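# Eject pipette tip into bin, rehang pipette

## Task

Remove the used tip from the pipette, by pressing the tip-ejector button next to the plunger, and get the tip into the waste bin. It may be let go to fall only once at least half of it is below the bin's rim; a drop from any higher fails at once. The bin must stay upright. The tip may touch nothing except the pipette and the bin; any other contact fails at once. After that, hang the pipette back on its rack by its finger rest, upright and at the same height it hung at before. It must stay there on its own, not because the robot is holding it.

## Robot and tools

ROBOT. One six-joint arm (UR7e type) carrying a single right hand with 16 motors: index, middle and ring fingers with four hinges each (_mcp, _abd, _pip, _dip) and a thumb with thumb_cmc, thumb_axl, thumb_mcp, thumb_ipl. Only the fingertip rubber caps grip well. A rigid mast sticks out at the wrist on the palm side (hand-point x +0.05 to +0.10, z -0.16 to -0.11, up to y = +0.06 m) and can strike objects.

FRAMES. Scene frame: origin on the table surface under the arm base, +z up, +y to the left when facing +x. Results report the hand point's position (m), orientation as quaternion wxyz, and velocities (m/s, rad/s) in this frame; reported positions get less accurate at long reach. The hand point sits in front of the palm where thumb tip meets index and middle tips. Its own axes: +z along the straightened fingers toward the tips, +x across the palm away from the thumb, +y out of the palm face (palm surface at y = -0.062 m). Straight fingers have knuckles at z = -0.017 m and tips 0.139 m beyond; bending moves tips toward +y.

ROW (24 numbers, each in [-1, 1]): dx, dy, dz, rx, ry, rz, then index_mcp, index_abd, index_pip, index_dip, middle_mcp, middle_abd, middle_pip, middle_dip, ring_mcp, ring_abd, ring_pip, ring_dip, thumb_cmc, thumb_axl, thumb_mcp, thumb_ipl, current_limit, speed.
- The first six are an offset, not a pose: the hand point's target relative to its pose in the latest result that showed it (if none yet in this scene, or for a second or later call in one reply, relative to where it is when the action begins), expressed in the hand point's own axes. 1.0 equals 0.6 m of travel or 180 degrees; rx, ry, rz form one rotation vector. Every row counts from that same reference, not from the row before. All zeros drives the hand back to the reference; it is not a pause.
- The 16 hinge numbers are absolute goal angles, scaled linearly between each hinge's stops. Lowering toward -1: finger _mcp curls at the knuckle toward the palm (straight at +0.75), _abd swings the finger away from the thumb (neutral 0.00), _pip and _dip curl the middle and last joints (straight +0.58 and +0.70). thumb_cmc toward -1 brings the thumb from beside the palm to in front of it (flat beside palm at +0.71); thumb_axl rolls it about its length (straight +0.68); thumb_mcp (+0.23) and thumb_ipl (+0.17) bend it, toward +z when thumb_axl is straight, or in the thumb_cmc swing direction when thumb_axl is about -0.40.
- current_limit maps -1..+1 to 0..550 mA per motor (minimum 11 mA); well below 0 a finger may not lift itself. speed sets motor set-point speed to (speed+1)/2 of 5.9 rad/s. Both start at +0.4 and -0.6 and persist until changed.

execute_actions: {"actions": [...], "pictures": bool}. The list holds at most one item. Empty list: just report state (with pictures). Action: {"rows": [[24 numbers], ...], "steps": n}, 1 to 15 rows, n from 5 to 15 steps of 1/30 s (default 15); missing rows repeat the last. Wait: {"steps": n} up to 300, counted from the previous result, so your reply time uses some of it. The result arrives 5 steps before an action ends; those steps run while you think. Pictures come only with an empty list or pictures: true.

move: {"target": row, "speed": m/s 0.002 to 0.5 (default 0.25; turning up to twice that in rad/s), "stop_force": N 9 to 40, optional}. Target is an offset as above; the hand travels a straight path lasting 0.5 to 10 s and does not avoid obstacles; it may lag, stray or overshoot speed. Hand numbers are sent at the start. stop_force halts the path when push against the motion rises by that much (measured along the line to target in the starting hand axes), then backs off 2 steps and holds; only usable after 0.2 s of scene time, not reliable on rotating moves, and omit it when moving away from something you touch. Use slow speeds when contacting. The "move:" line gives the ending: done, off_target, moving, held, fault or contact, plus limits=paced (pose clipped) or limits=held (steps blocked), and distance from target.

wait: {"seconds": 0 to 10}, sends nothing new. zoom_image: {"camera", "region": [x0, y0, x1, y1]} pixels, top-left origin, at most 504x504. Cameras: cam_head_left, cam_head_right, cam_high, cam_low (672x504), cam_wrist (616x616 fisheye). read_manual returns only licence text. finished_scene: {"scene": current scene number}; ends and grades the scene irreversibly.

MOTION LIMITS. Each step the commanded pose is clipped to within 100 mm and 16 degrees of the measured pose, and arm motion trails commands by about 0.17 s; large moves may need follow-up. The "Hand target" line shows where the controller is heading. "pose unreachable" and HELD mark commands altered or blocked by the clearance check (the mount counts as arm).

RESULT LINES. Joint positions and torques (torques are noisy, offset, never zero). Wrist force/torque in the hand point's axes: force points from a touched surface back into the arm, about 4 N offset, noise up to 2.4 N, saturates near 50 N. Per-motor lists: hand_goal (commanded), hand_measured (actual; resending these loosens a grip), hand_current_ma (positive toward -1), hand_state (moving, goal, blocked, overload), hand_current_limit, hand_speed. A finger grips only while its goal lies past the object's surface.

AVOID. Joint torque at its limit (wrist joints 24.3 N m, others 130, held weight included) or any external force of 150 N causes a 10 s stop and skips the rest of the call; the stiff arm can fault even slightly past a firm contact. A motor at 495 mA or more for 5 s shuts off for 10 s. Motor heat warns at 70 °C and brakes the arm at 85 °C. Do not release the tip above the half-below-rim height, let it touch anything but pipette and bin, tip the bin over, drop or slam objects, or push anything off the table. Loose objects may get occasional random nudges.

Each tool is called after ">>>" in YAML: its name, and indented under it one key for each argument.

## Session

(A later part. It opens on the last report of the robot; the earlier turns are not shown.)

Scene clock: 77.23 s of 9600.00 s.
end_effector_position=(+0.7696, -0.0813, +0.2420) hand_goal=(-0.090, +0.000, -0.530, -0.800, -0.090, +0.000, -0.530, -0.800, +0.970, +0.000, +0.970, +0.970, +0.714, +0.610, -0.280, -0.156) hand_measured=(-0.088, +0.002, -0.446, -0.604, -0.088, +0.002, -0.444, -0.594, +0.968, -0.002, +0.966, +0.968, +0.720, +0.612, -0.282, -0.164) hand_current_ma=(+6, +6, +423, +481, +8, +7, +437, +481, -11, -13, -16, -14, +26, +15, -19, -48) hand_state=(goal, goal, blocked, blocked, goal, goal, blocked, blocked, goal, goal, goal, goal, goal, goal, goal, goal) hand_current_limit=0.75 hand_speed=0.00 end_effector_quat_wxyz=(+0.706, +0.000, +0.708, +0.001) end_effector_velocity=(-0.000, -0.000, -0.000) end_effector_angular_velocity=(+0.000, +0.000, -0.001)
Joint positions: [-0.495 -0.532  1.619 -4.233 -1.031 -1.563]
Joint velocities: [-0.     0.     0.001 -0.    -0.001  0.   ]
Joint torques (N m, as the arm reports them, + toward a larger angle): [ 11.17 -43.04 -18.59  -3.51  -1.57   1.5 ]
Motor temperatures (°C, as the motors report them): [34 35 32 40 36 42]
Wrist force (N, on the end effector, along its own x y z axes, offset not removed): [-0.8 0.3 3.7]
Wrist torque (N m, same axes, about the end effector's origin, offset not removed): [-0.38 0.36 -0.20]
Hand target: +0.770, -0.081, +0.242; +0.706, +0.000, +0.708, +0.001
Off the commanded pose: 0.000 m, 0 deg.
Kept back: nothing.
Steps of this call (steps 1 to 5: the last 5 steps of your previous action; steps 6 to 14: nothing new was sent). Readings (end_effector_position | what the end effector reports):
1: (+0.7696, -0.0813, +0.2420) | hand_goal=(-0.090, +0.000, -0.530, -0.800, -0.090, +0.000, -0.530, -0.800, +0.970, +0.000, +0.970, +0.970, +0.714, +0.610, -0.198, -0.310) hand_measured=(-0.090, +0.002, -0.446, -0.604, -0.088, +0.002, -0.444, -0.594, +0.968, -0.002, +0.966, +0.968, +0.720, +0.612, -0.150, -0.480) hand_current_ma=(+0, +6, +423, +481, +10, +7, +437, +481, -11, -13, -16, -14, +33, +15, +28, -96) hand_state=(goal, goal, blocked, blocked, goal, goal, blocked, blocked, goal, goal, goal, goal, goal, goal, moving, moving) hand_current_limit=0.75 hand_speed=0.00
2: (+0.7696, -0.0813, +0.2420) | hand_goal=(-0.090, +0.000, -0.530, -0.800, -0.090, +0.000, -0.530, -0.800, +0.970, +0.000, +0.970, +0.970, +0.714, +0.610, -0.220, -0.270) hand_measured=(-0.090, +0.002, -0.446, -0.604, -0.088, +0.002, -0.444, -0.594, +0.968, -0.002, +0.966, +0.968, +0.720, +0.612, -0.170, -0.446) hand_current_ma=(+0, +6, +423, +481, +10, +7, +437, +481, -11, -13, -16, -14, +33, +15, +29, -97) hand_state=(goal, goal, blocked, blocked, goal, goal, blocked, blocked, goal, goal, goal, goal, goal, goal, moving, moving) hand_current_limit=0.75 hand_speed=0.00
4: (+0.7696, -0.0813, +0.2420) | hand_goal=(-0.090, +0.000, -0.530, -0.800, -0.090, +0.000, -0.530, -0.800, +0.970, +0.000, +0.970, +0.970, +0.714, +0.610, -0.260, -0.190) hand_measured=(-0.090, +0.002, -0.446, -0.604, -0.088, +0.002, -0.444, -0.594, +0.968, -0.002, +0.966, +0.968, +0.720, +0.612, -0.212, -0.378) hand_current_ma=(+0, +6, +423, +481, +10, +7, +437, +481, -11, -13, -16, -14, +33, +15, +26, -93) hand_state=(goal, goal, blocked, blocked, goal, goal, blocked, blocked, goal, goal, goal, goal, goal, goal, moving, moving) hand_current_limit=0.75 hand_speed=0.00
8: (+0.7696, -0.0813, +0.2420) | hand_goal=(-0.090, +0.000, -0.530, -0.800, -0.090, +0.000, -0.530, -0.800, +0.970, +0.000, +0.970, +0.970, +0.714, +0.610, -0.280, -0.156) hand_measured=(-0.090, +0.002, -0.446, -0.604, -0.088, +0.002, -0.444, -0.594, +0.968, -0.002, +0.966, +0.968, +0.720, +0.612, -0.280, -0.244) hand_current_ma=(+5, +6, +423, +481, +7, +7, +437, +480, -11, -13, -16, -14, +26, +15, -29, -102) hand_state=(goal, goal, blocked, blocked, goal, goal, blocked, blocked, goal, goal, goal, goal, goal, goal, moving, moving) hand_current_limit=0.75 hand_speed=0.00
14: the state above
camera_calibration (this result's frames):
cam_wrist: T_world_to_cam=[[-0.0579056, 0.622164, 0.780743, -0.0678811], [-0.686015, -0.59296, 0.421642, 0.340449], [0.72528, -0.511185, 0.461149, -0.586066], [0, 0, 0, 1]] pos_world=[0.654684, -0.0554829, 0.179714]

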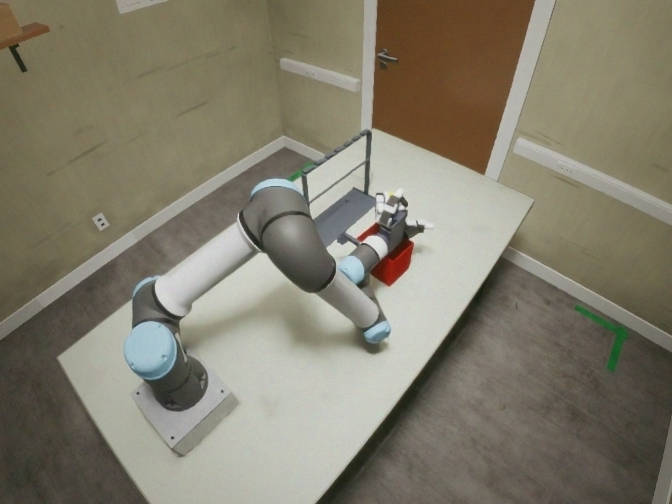

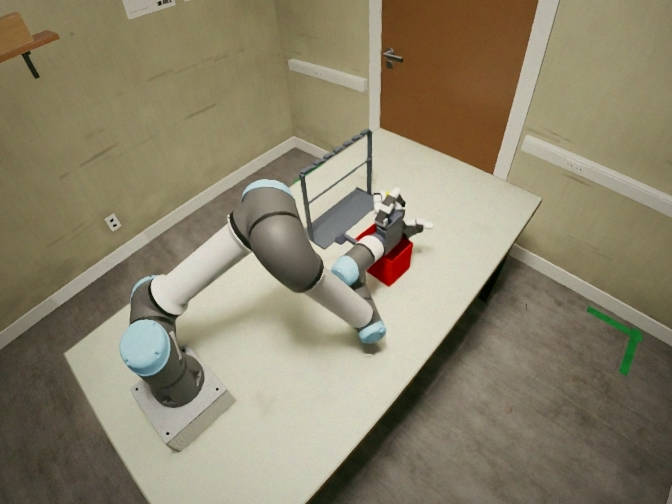

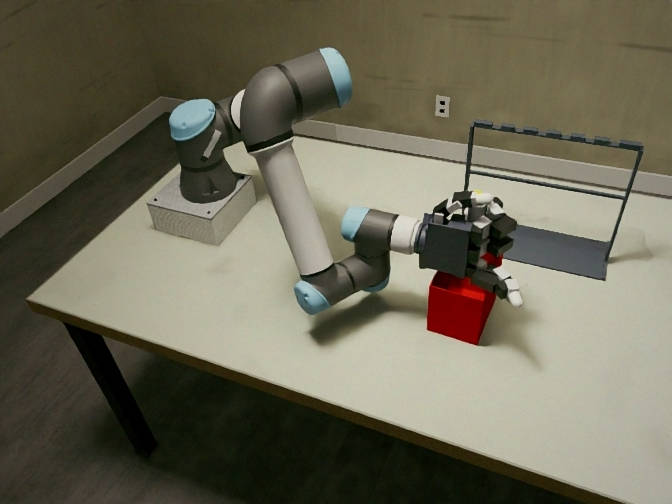

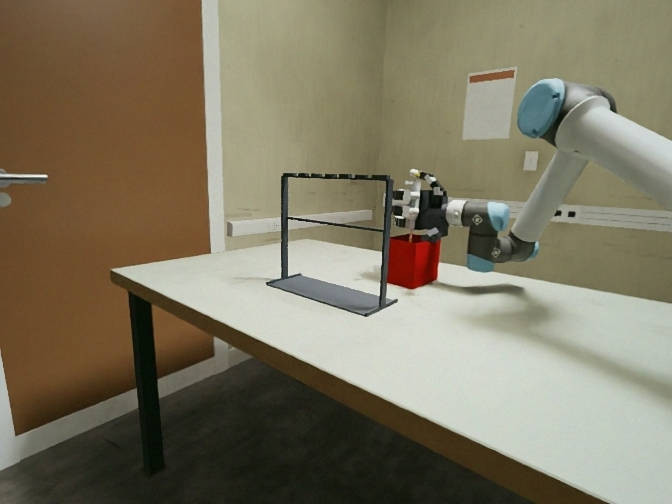

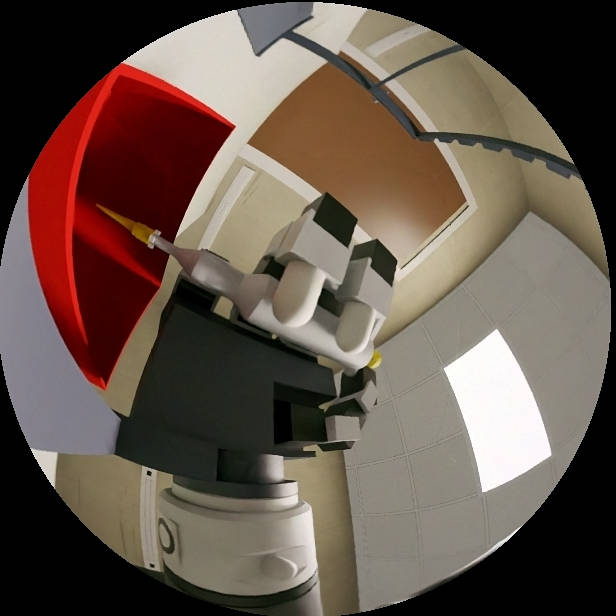

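>>> move:
  target: [0,0,0,0,0,0,-0.09,0,-0.53,-0.80,-0.09,0,-0.53,-0.80,0.97,0,0.97,0.97,0.714,0.63,-0.30,-0.45,0.75,-0.85]
  speed: 0.05

>>> zoom_image:
  camera: "cam_low"
  region: [380, 140, 480, 250]

>>> zoom_image:
  camera: "cam_wrist"
  region: [70, 170, 250, 320]

Scene clock: 78.87 s of 9600.00 s.
end_effector_position=(+0.7696, -0.0813, +0.2420) hand_goal=(-0.090, +0.000, -0.530, -0.800, -0.090, +0.000, -0.530, -0.800, +0.970, +0.000, +0.970, +0.970, +0.714, +0.630, -0.300, -0.450) hand_measured=(-0.092, +0.002, -0.450, -0.608, -0.088, +0.004, -0.444, -0.602, +0.968, -0.002, +0.966, +0.968, +0.732, +0.634, -0.268, -0.406) hand_current_ma=(-9, +10, +400, +481, +12, +16, +437, +481, -11, -13, -16, -14, +95, +23, +229, +300) hand_state=(goal, goal, blocked, blocked, goal, goal, blocked, blocked, goal, goal, goal, goal, goal, goal, blocked, blocked) hand_current_limit=0.75 hand_speed=-0.85 end_effector_quat_wxyz=(+0.706, +0.000, +0.708, +0.001) end_effector_velocity=(+0.000, +0.000, +0.000) end_effector_angular_velocity=(-0.001, -0.002, -0.001)
Joint positions: [-0.495 -0.532  1.619 -4.233 -1.031 -1.563]
Joint velocities: [ 0.001 -0.    -0.001 -0.001 -0.001 -0.   ]
Joint torques (N m, as the arm reports them, + toward a larger angle): [ 11.01 -42.67 -18.69  -3.47  -1.37   1.49]
Motor temperatures (°C, as the motors report them): [34 35 32 40 36 42]
Wrist force (N, on the end effector, along its own x y z axes, offset not removed): [2.5 -2.5 0.1]
Wrist torque (N m, same axes, about the end effector's origin, offset not removed): [-0.25 -0.22 -0.19]
Hand target: +0.770, -0.081, +0.242; +0.706, +0.000, +0.708, +0.001
Off the commanded pose: 0.000 m, 0 deg.
Kept back: nothing.
move: done
camera_calibration (this result's frames):
cam_wrist: T_world_to_cam=[[-0.0579055, 0.622164, 0.780743, -0.0678812], [-0.686015, -0.59296, 0.421642, 0.340449], [0.72528, -0.511186, 0.461149, -0.586066], [0, 0, 0, 1]] pos_world=[0.654684, -0.0554829, 0.179714]

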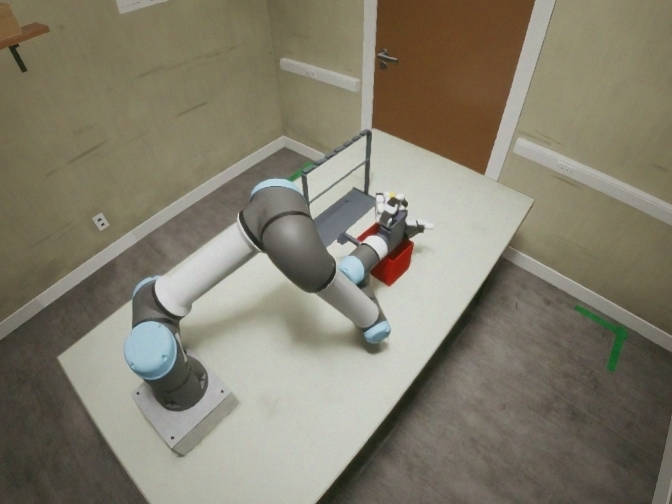

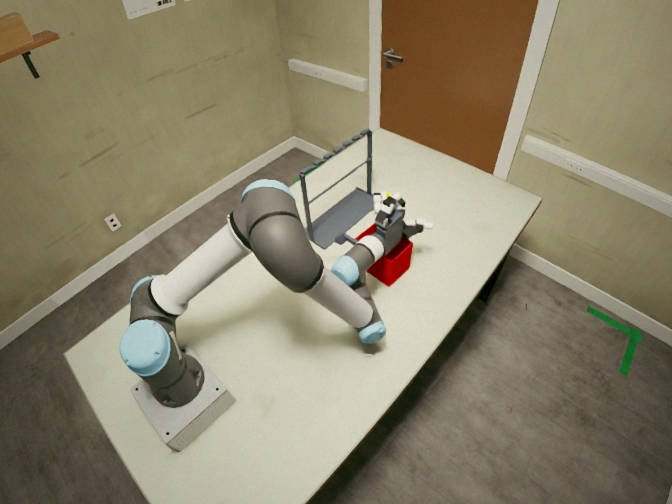

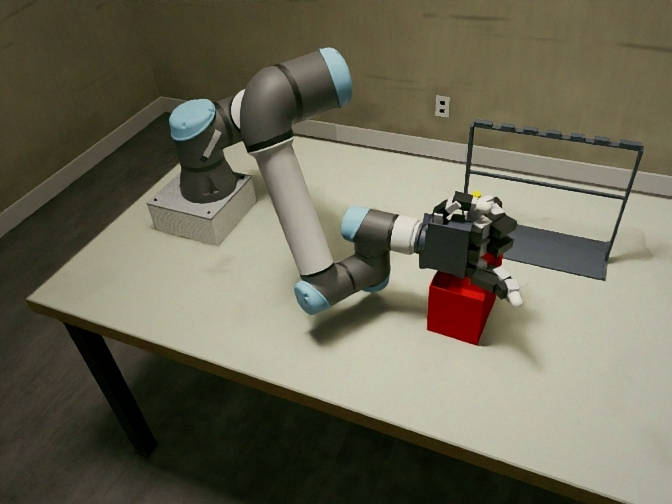

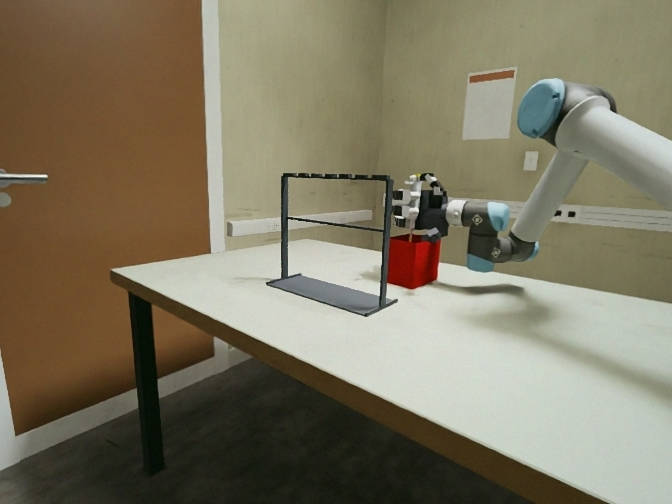

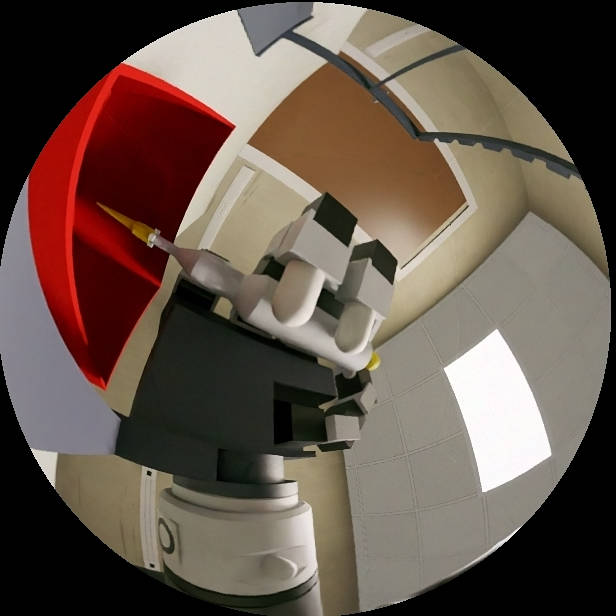

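Region (380, 140, 480, 250) of cam_low's 672x504 image, scaled by 4.582, with more detail than that image has; it fills the left 458 columns of this view, and the rest is white.

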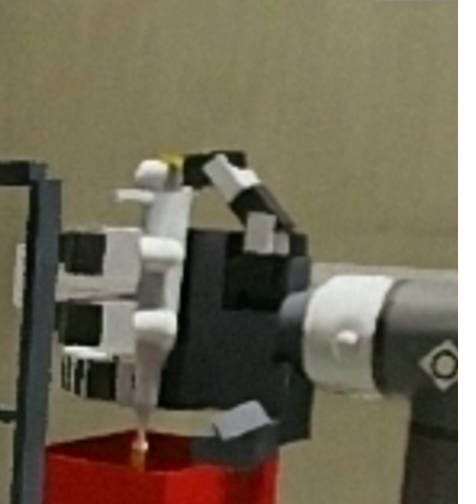

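Region (70, 170, 250, 320) of cam_wrist's 616x616 image, scaled by 2.800, with more detail than that image has.

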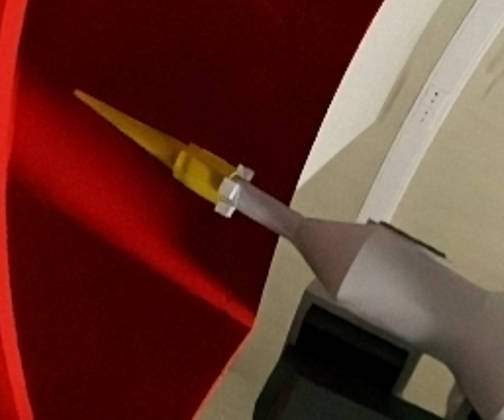

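>>> move:
  target: [0,0,0,0,0,0,-0.09,0,-0.53,-0.80,-0.09,0,-0.53,-0.80,-0.09,0,-0.50,-0.62,0.714,0.63,-0.30,-0.42,0.75,-0.6]
  speed: 0.05

>>> zoom_image:
  camera: "cam_low"
  region: [380, 140, 480, 250]

Scene clock: 81.87 s of 9600.00 s.
end_effector_position=(+0.7696, -0.0813, +0.2420) hand_goal=(-0.090, +0.000, -0.530, -0.800, -0.090, +0.000, -0.530, -0.800, -0.090, +0.000, -0.500, -0.620, +0.714, +0.630, -0.300, -0.420) hand_measured=(-0.092, +0.002, -0.450, -0.608, -0.088, +0.004, -0.444, -0.602, -0.088, -0.002, -0.496, -0.618, +0.732, +0.634, -0.268, -0.402) hand_current_ma=(-9, +10, +400, +481, +12, +16, +437, +481, +13, -13, +16, +14, +95, +23, +229, +119) hand_state=(goal, goal, blocked, blocked, goal, goal, blocked, blocked, goal, goal, goal, goal, goal, goal, blocked, goal) hand_current_limit=0.75 hand_speed=-0.60 end_effector_quat_wxyz=(+0.706, +0.000, +0.708, +0.001) end_effector_velocity=(-0.000, +0.000, +0.000) end_effector_angular_velocity=(-0.000, -0.000, +0.001)
Joint positions: [-0.495 -0.532  1.619 -4.233 -1.031 -1.563]
Joint velocities: [ 0.    -0.    -0.    -0.     0.001 -0.   ]
Joint torques (N m, as the arm reports them, + toward a larger angle): [ 10.1  -41.33 -19.44  -3.58  -1.38   1.83]
Motor temperatures (°C, as the motors report them): [34 35 32 40 36 42]
Wrist force (N, on the end effector, along its own x y z axes, offset not removed): [-2.9 -1.1 4.6]
Wrist torque (N m, same axes, about the end effector's origin, offset not removed): [-0.79 0.32 -0.81]
Hand target: +0.770, -0.081, +0.242; +0.706, +0.000, +0.708, +0.001
Off the commanded pose: 0.000 m, 0 deg.
Kept back: nothing.
move: done
camera_calibration (this result's frames):
cam_wrist: T_world_to_cam=[[-0.0579051, 0.622164, 0.780743, -0.0678814], [-0.686015, -0.592959, 0.421642, 0.340449], [0.725279, -0.511186, 0.461149, -0.586066], [0, 0, 0, 1]] pos_world=[0.654684, -0.055483, 0.179714]

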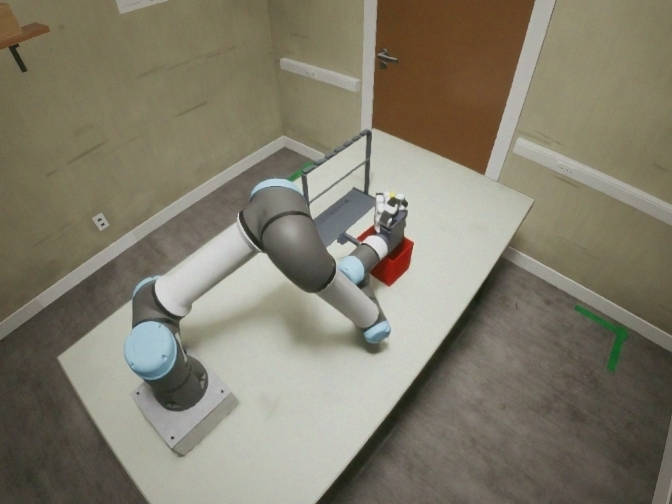

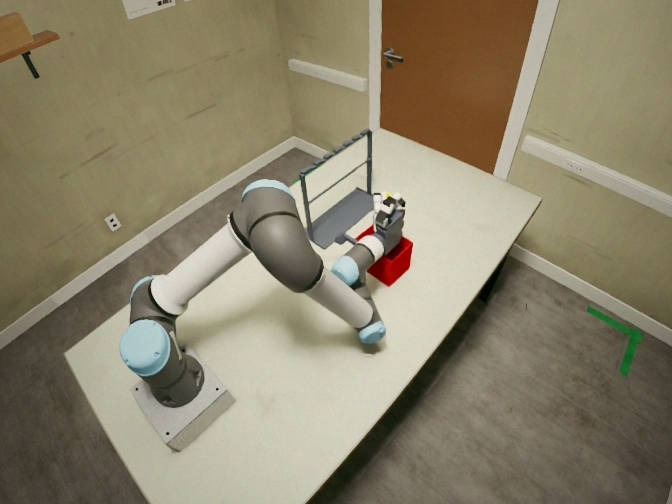

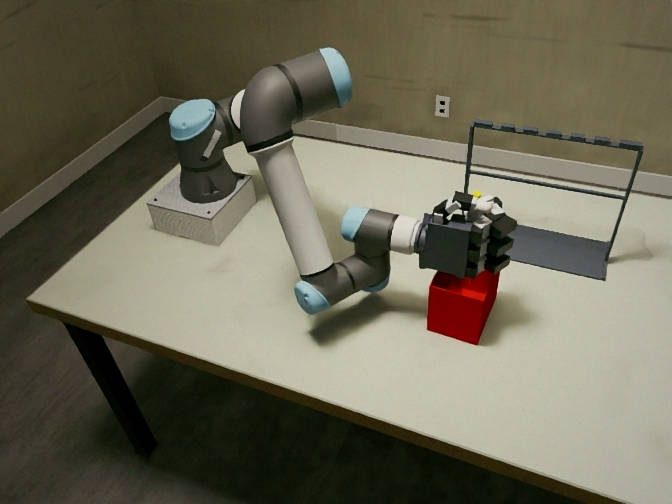

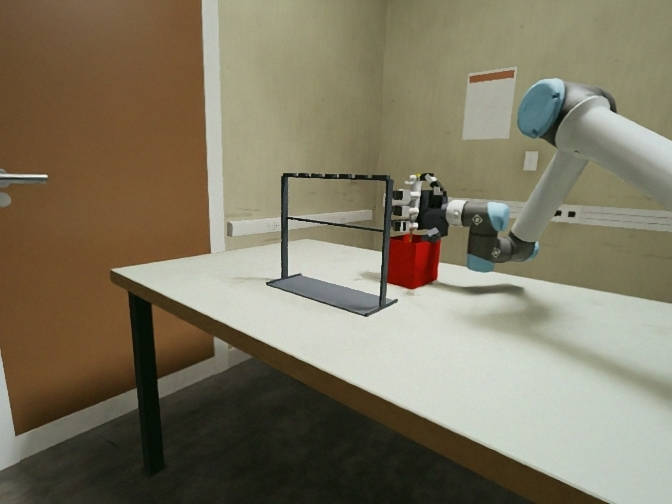

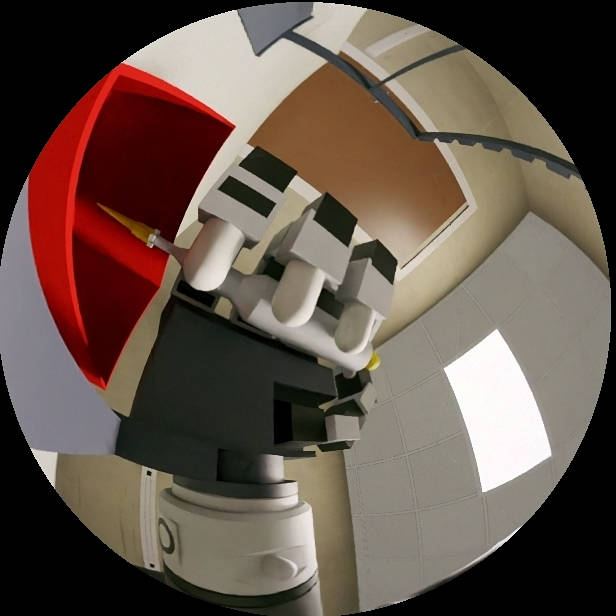

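Region (380, 140, 480, 250) of cam_low's 672x504 image, scaled by 4.582, with more detail than that image has; it fills the left 458 columns of this view, and the rest is white.

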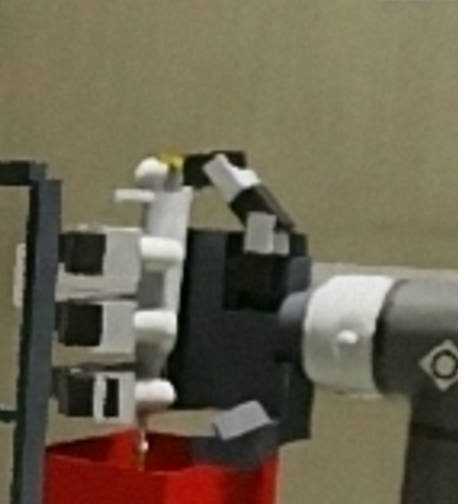

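>>> move:
  target: [0,0,0,0,0,0,-0.09,0,-0.54,-0.80,-0.09,0,-0.54,-0.80,-0.09,0,-0.56,-0.85,0.714,0.63,-0.30,-0.42,0.75,-0.85]
  speed: 0.05

>>> zoom_image:
  camera: "cam_low"
  region: [380, 140, 480, 250]

Scene clock: 82.80 s of 9600.00 s.
end_effector_position=(+0.7696, -0.0813, +0.2420) hand_goal=(-0.090, +0.000, -0.540, -0.800, -0.090, +0.000, -0.540, -0.800, -0.090, +0.000, -0.560, -0.850, +0.714, +0.630, -0.300, -0.420) hand_measured=(-0.088, +0.004, -0.452, -0.608, -0.080, +0.004, -0.446, -0.602, -0.100, -0.002, -0.510, -0.680, +0.732, +0.632, -0.268, -0.402) hand_current_ma=(+11, +16, +443, +481, +54, +22, +475, +481, -58, -10, +255, +481, +95, +17, +229, +119) hand_state=(goal, goal, blocked, blocked, goal, goal, blocked, blocked, goal, goal, blocked, blocked, goal, goal, blocked, goal) hand_current_limit=0.75 hand_speed=-0.85 end_effector_quat_wxyz=(+0.706, +0.000, +0.708, +0.001) end_effector_velocity=(-0.000, +0.001, +0.000) end_effector_angular_velocity=(-0.000, -0.000, +0.003)
Joint positions: [-0.495 -0.532  1.619 -4.233 -1.031 -1.563]
Joint velocities: [ 0.    -0.     0.    -0.     0.003 -0.   ]
Joint torques (N m, as the arm reports them, + toward a larger angle): [ 11.12 -42.7  -19.63  -3.7   -1.42   1.67]
Motor temperatures (°C, as the motors report them): [34 35 32 40 36 42]
Wrist force (N, on the end effector, along its own x y z axes, offset not removed): [-1.0 3.4 3.8]
Wrist torque (N m, same axes, about the end effector's origin, offset not removed): [0.05 -0.02 -0.37]
Hand target: +0.770, -0.081, +0.242; +0.706, +0.000, +0.708, +0.001
Off the commanded pose: 0.000 m, 0 deg.
Kept back: nothing.
move: done
camera_calibration (this result's frames):
cam_wrist: T_world_to_cam=[[-0.057905, 0.622164, 0.780743, -0.0678815], [-0.686015, -0.592959, 0.421642, 0.340449], [0.725279, -0.511186, 0.461149, -0.586066], [0, 0, 0, 1]] pos_world=[0.654684, -0.055483, 0.179714]

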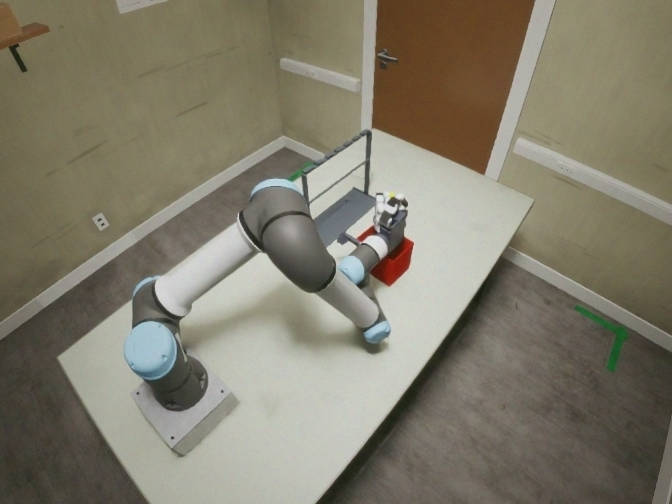

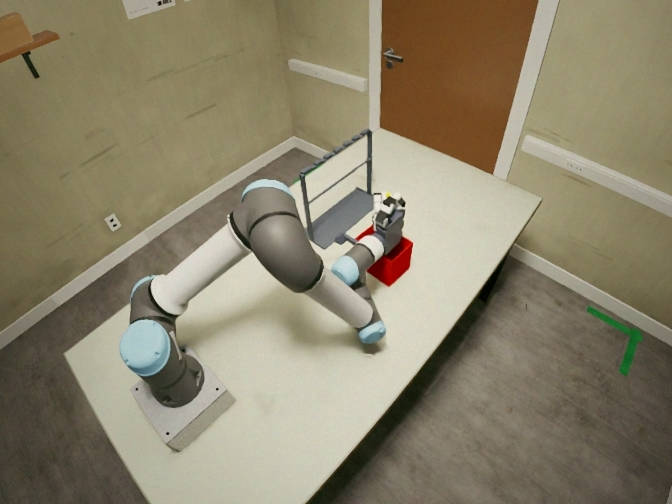

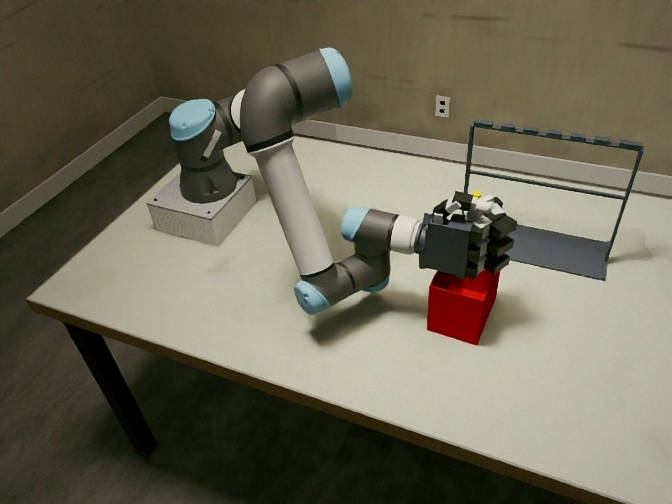

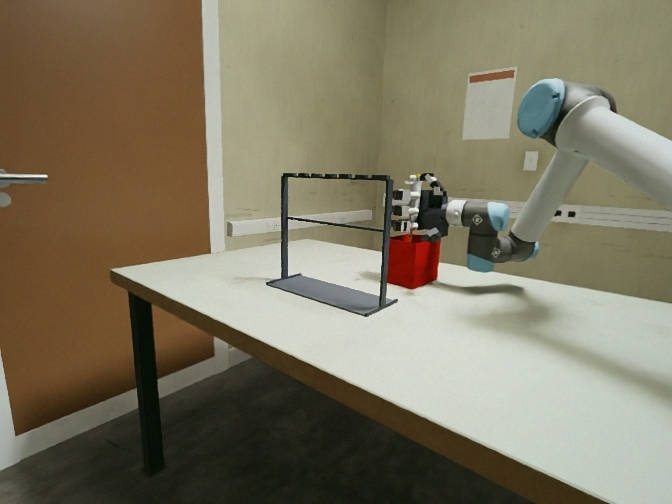

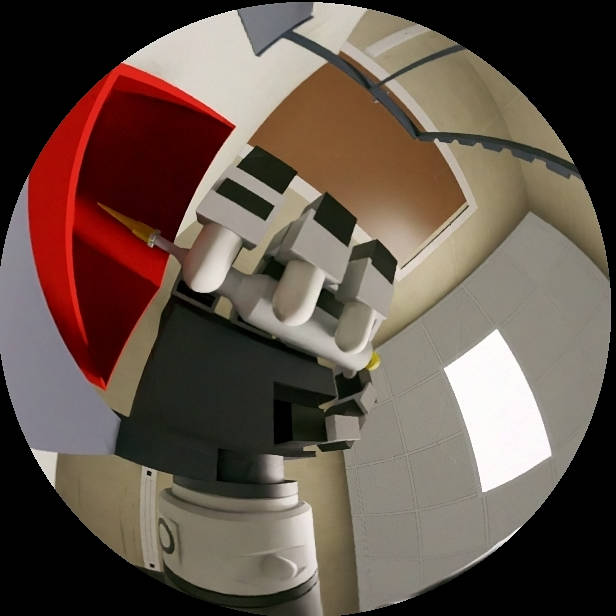

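Region (380, 140, 480, 250) of cam_low's 672x504 image, scaled by 4.582, with more detail than that image has; it fills the left 458 columns of this view, and the rest is white.

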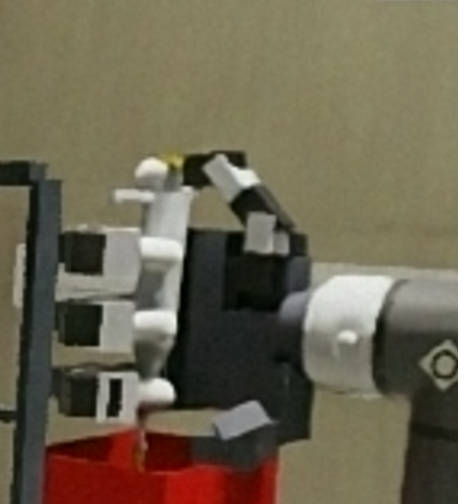

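>>> move:
  target: [0,0,0,0,0,0,-0.09,0,-0.54,-0.80,-0.09,0,-0.54,-0.80,-0.09,0,-0.60,-0.85,0.70,0.63,-0.42,-0.26,0.75,-0.8]
  speed: 0.05

>>> move:
  target: [0,0,0,0,0,0,-0.09,0,-0.54,-0.80,-0.09,0,-0.54,-0.80,-0.09,0,-0.60,-0.85,0.70,0.63,-0.42,-0.45,0.75,-0.9]
  speed: 0.05

>>> zoom_image:
  camera: "cam_low"
  region: [380, 140, 480, 250]

Scene clock: 83.83 s of 9600.00 s.
end_effector_position=(+0.7696, -0.0813, +0.2420) hand_goal=(-0.090, +0.000, -0.540, -0.800, -0.090, +0.000, -0.540, -0.800, -0.090, +0.000, -0.600, -0.850, +0.700, +0.630, -0.420, -0.260) hand_measured=(-0.080, +0.004, -0.452, -0.608, -0.076, +0.004, -0.446, -0.602, -0.106, -0.002, -0.510, -0.682, +0.732, +0.636, -0.332, -0.256) hand_current_ma=(+55, +16, +443, +481, +76, +22, +471, +481, -82, -10, +456, +481, +163, +34, +481, +22) hand_state=(goal, goal, blocked, blocked, goal, goal, blocked, blocked, goal, goal, blocked, blocked, blocked, goal, blocked, goal) hand_current_limit=0.75 hand_speed=-0.80 end_effector_quat_wxyz=(+0.706, +0.000, +0.708, +0.001) end_effector_velocity=(-0.000, +0.000, -0.000) end_effector_angular_velocity=(+0.000, +0.000, +0.000)
Joint positions: [-0.495 -0.532  1.619 -4.233 -1.031 -1.563]
Joint velocities: [ 0.    -0.     0.001 -0.001 -0.     0.   ]
Joint torques (N m, as the arm reports them, + toward a larger angle): [ 11.54 -42.91 -18.41  -3.45  -1.36   1.63]
Motor temperatures (°C, as the motors report them): [34 35 32 40 36 42]
Wrist force (N, on the end effector, along its own x y z axes, offset not removed): [-1.0 0.7 2.4]
Wrist torque (N m, same axes, about the end effector's origin, offset not removed): [0.03 0.18 -0.47]
Hand target: +0.770, -0.081, +0.242; +0.706, +0.000, +0.708, +0.001
Off the commanded pose: 0.000 m, 0 deg.
Kept back: nothing.
move: done
camera_calibration (this result's frames):
cam_wrist: T_world_to_cam=[[-0.0579053, 0.622164, 0.780743, -0.0678812], [-0.686016, -0.592959, 0.421642, 0.340449], [0.725279, -0.511186, 0.46115, -0.586066], [0, 0, 0, 1]] pos_world=[0.654684, -0.055483, 0.179714]

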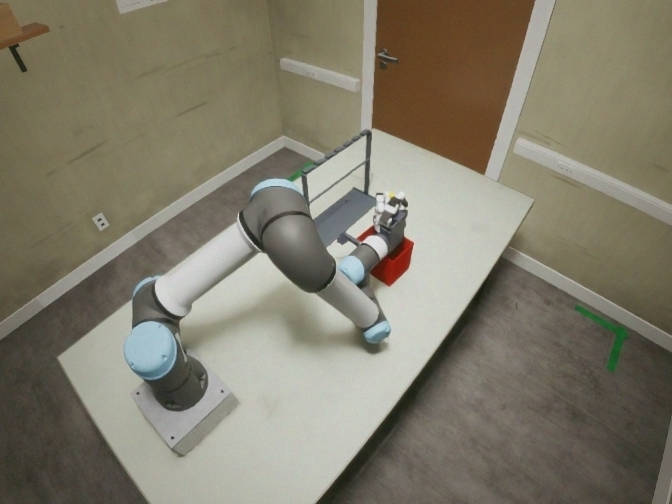

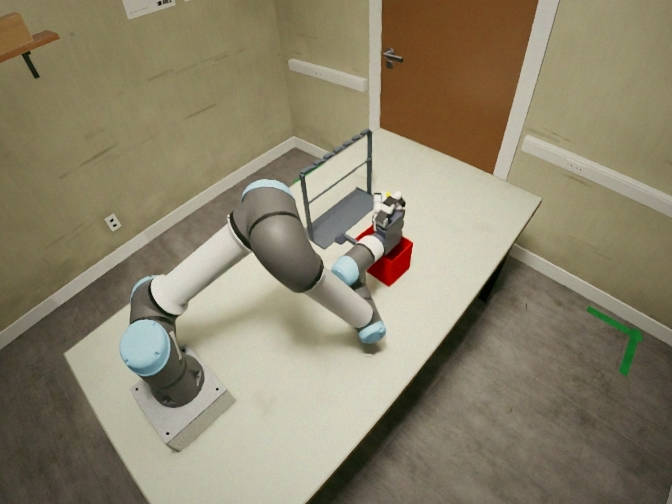

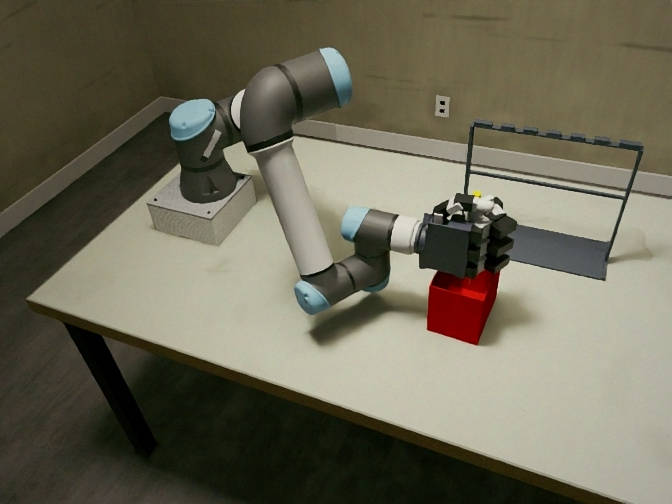

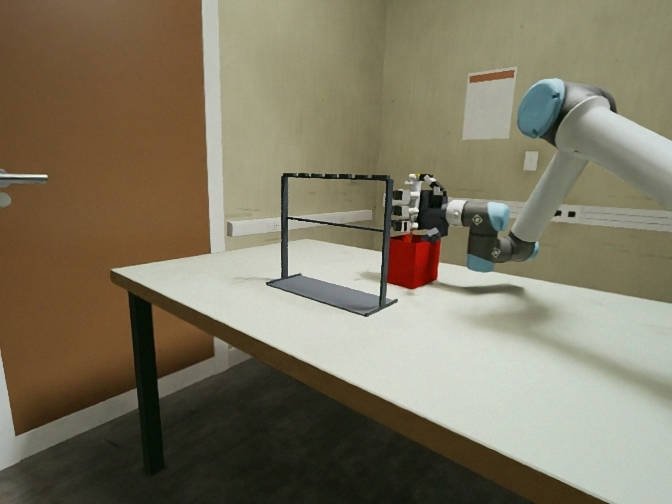

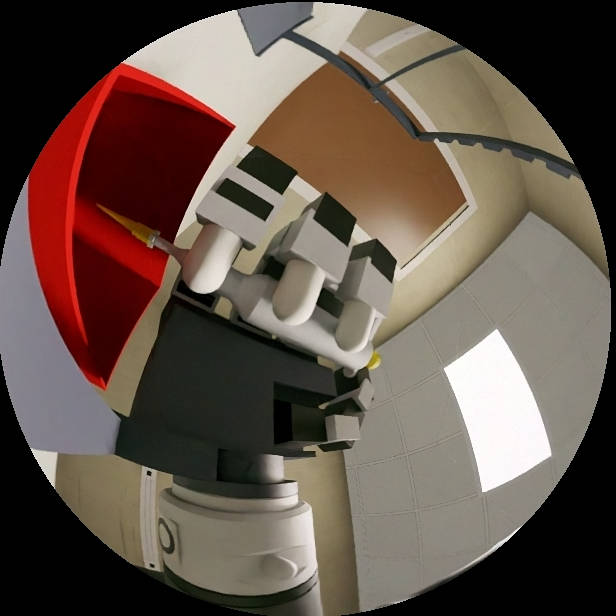

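Scene clock: 84.93 s of 9600.00 s.
end_effector_position=(+0.7696, -0.0813, +0.2420) hand_goal=(-0.090, +0.000, -0.540, -0.800, -0.090, +0.000, -0.540, -0.800, -0.090, +0.000, -0.600, -0.850, +0.700, +0.630, -0.420, -0.450) hand_measured=(-0.094, +0.008, -0.452, -0.608, -0.076, +0.004, -0.448, -0.602, -0.104, +0.002, -0.510, -0.692, +0.738, +0.642, -0.334, -0.358) hand_current_ma=(-17, +34, +443, +481, +80, +22, +463, +481, -74, +6, +456, +481, +195, +72, +481, +481) hand_state=(goal, goal, blocked, blocked, goal, goal, blocked, blocked, goal, goal, blocked, blocked, blocked, goal, blocked, blocked) hand_current_limit=0.75 hand_speed=-0.90 end_effector_quat_wxyz=(+0.706, +0.000, +0.708, +0.001) end_effector_velocity=(-0.000, +0.000, +0.000) end_effector_angular_velocity=(-0.001, -0.001, +0.001)
Joint positions: [-0.495 -0.532  1.619 -4.233 -1.031 -1.563]
Joint velocities: [-0.    -0.    -0.    -0.001  0.001 -0.   ]
Joint torques (N m, as the arm reports them, + toward a larger angle): [ 11.5  -43.05 -18.32  -3.42  -1.22   1.67]
Motor temperatures (°C, as the motors report them): [34 35 32 40 36 42]
Wrist force (N, on the end effector, along its own x y z axes, offset not removed): [4.1 -1.8 3.0]
Wrist torque (N m, same axes, about the end effector's origin, offset not removed): [-0.41 -0.63 -0.07]
Hand target: +0.770, -0.081, +0.242; +0.706, +0.000, +0.708, +0.001
Off the commanded pose: 0.000 m, 0 deg.
Kept back: nothing.
move: done
camera_calibration (this result's frames):
cam_wrist: T_world_to_cam=[[-0.0579068, 0.622165, 0.780742, -0.0678802], [-0.686016, -0.592959, 0.421642, 0.34045], [0.725278, -0.511185, 0.461152, -0.586066], [0, 0, 0, 1]] pos_world=[0.654684, -0.0554829, 0.179714]

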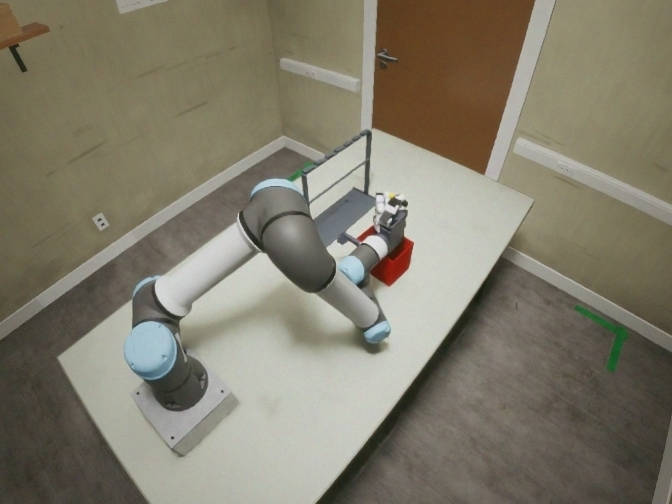

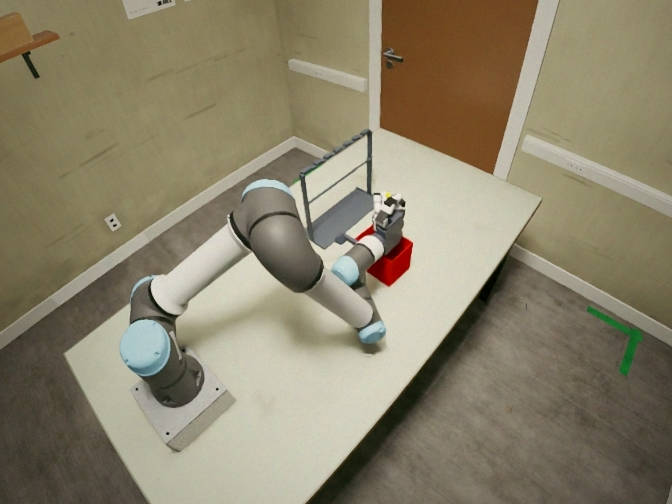

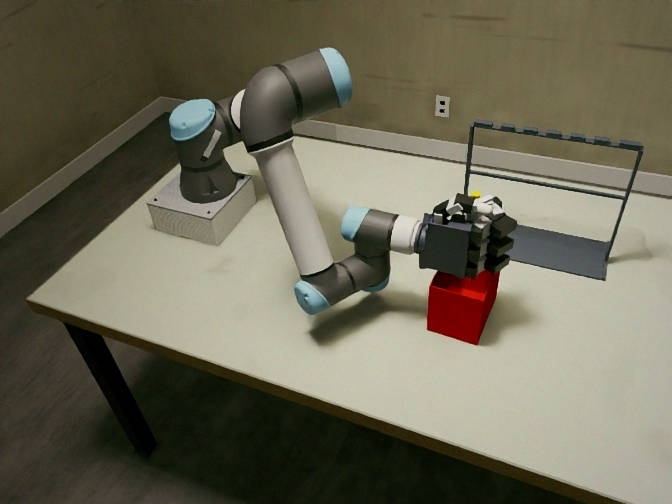

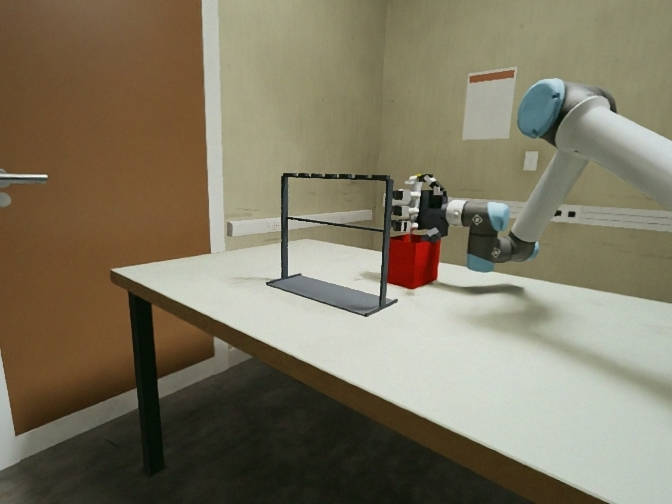

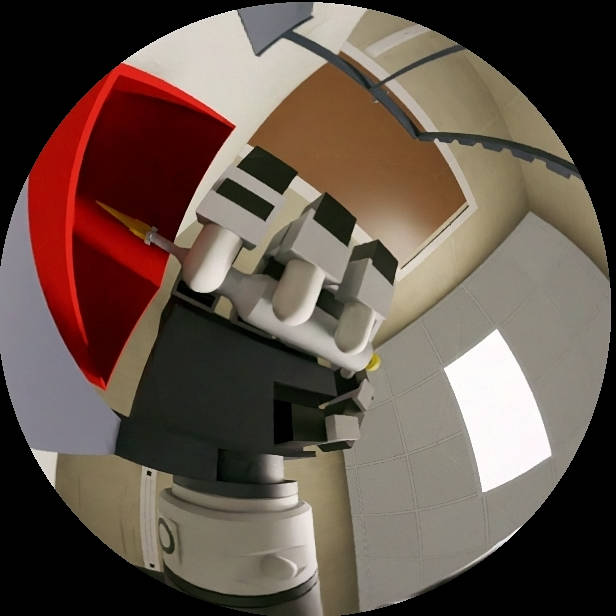

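Region (380, 140, 480, 250) of cam_low's 672x504 image, scaled by 4.582, with more detail than that image has; it fills the left 458 columns of this view, and the rest is white.

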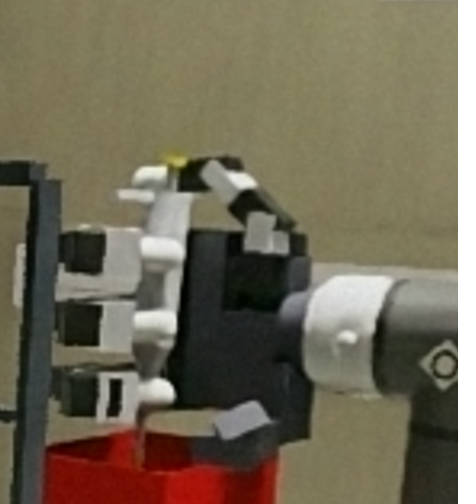

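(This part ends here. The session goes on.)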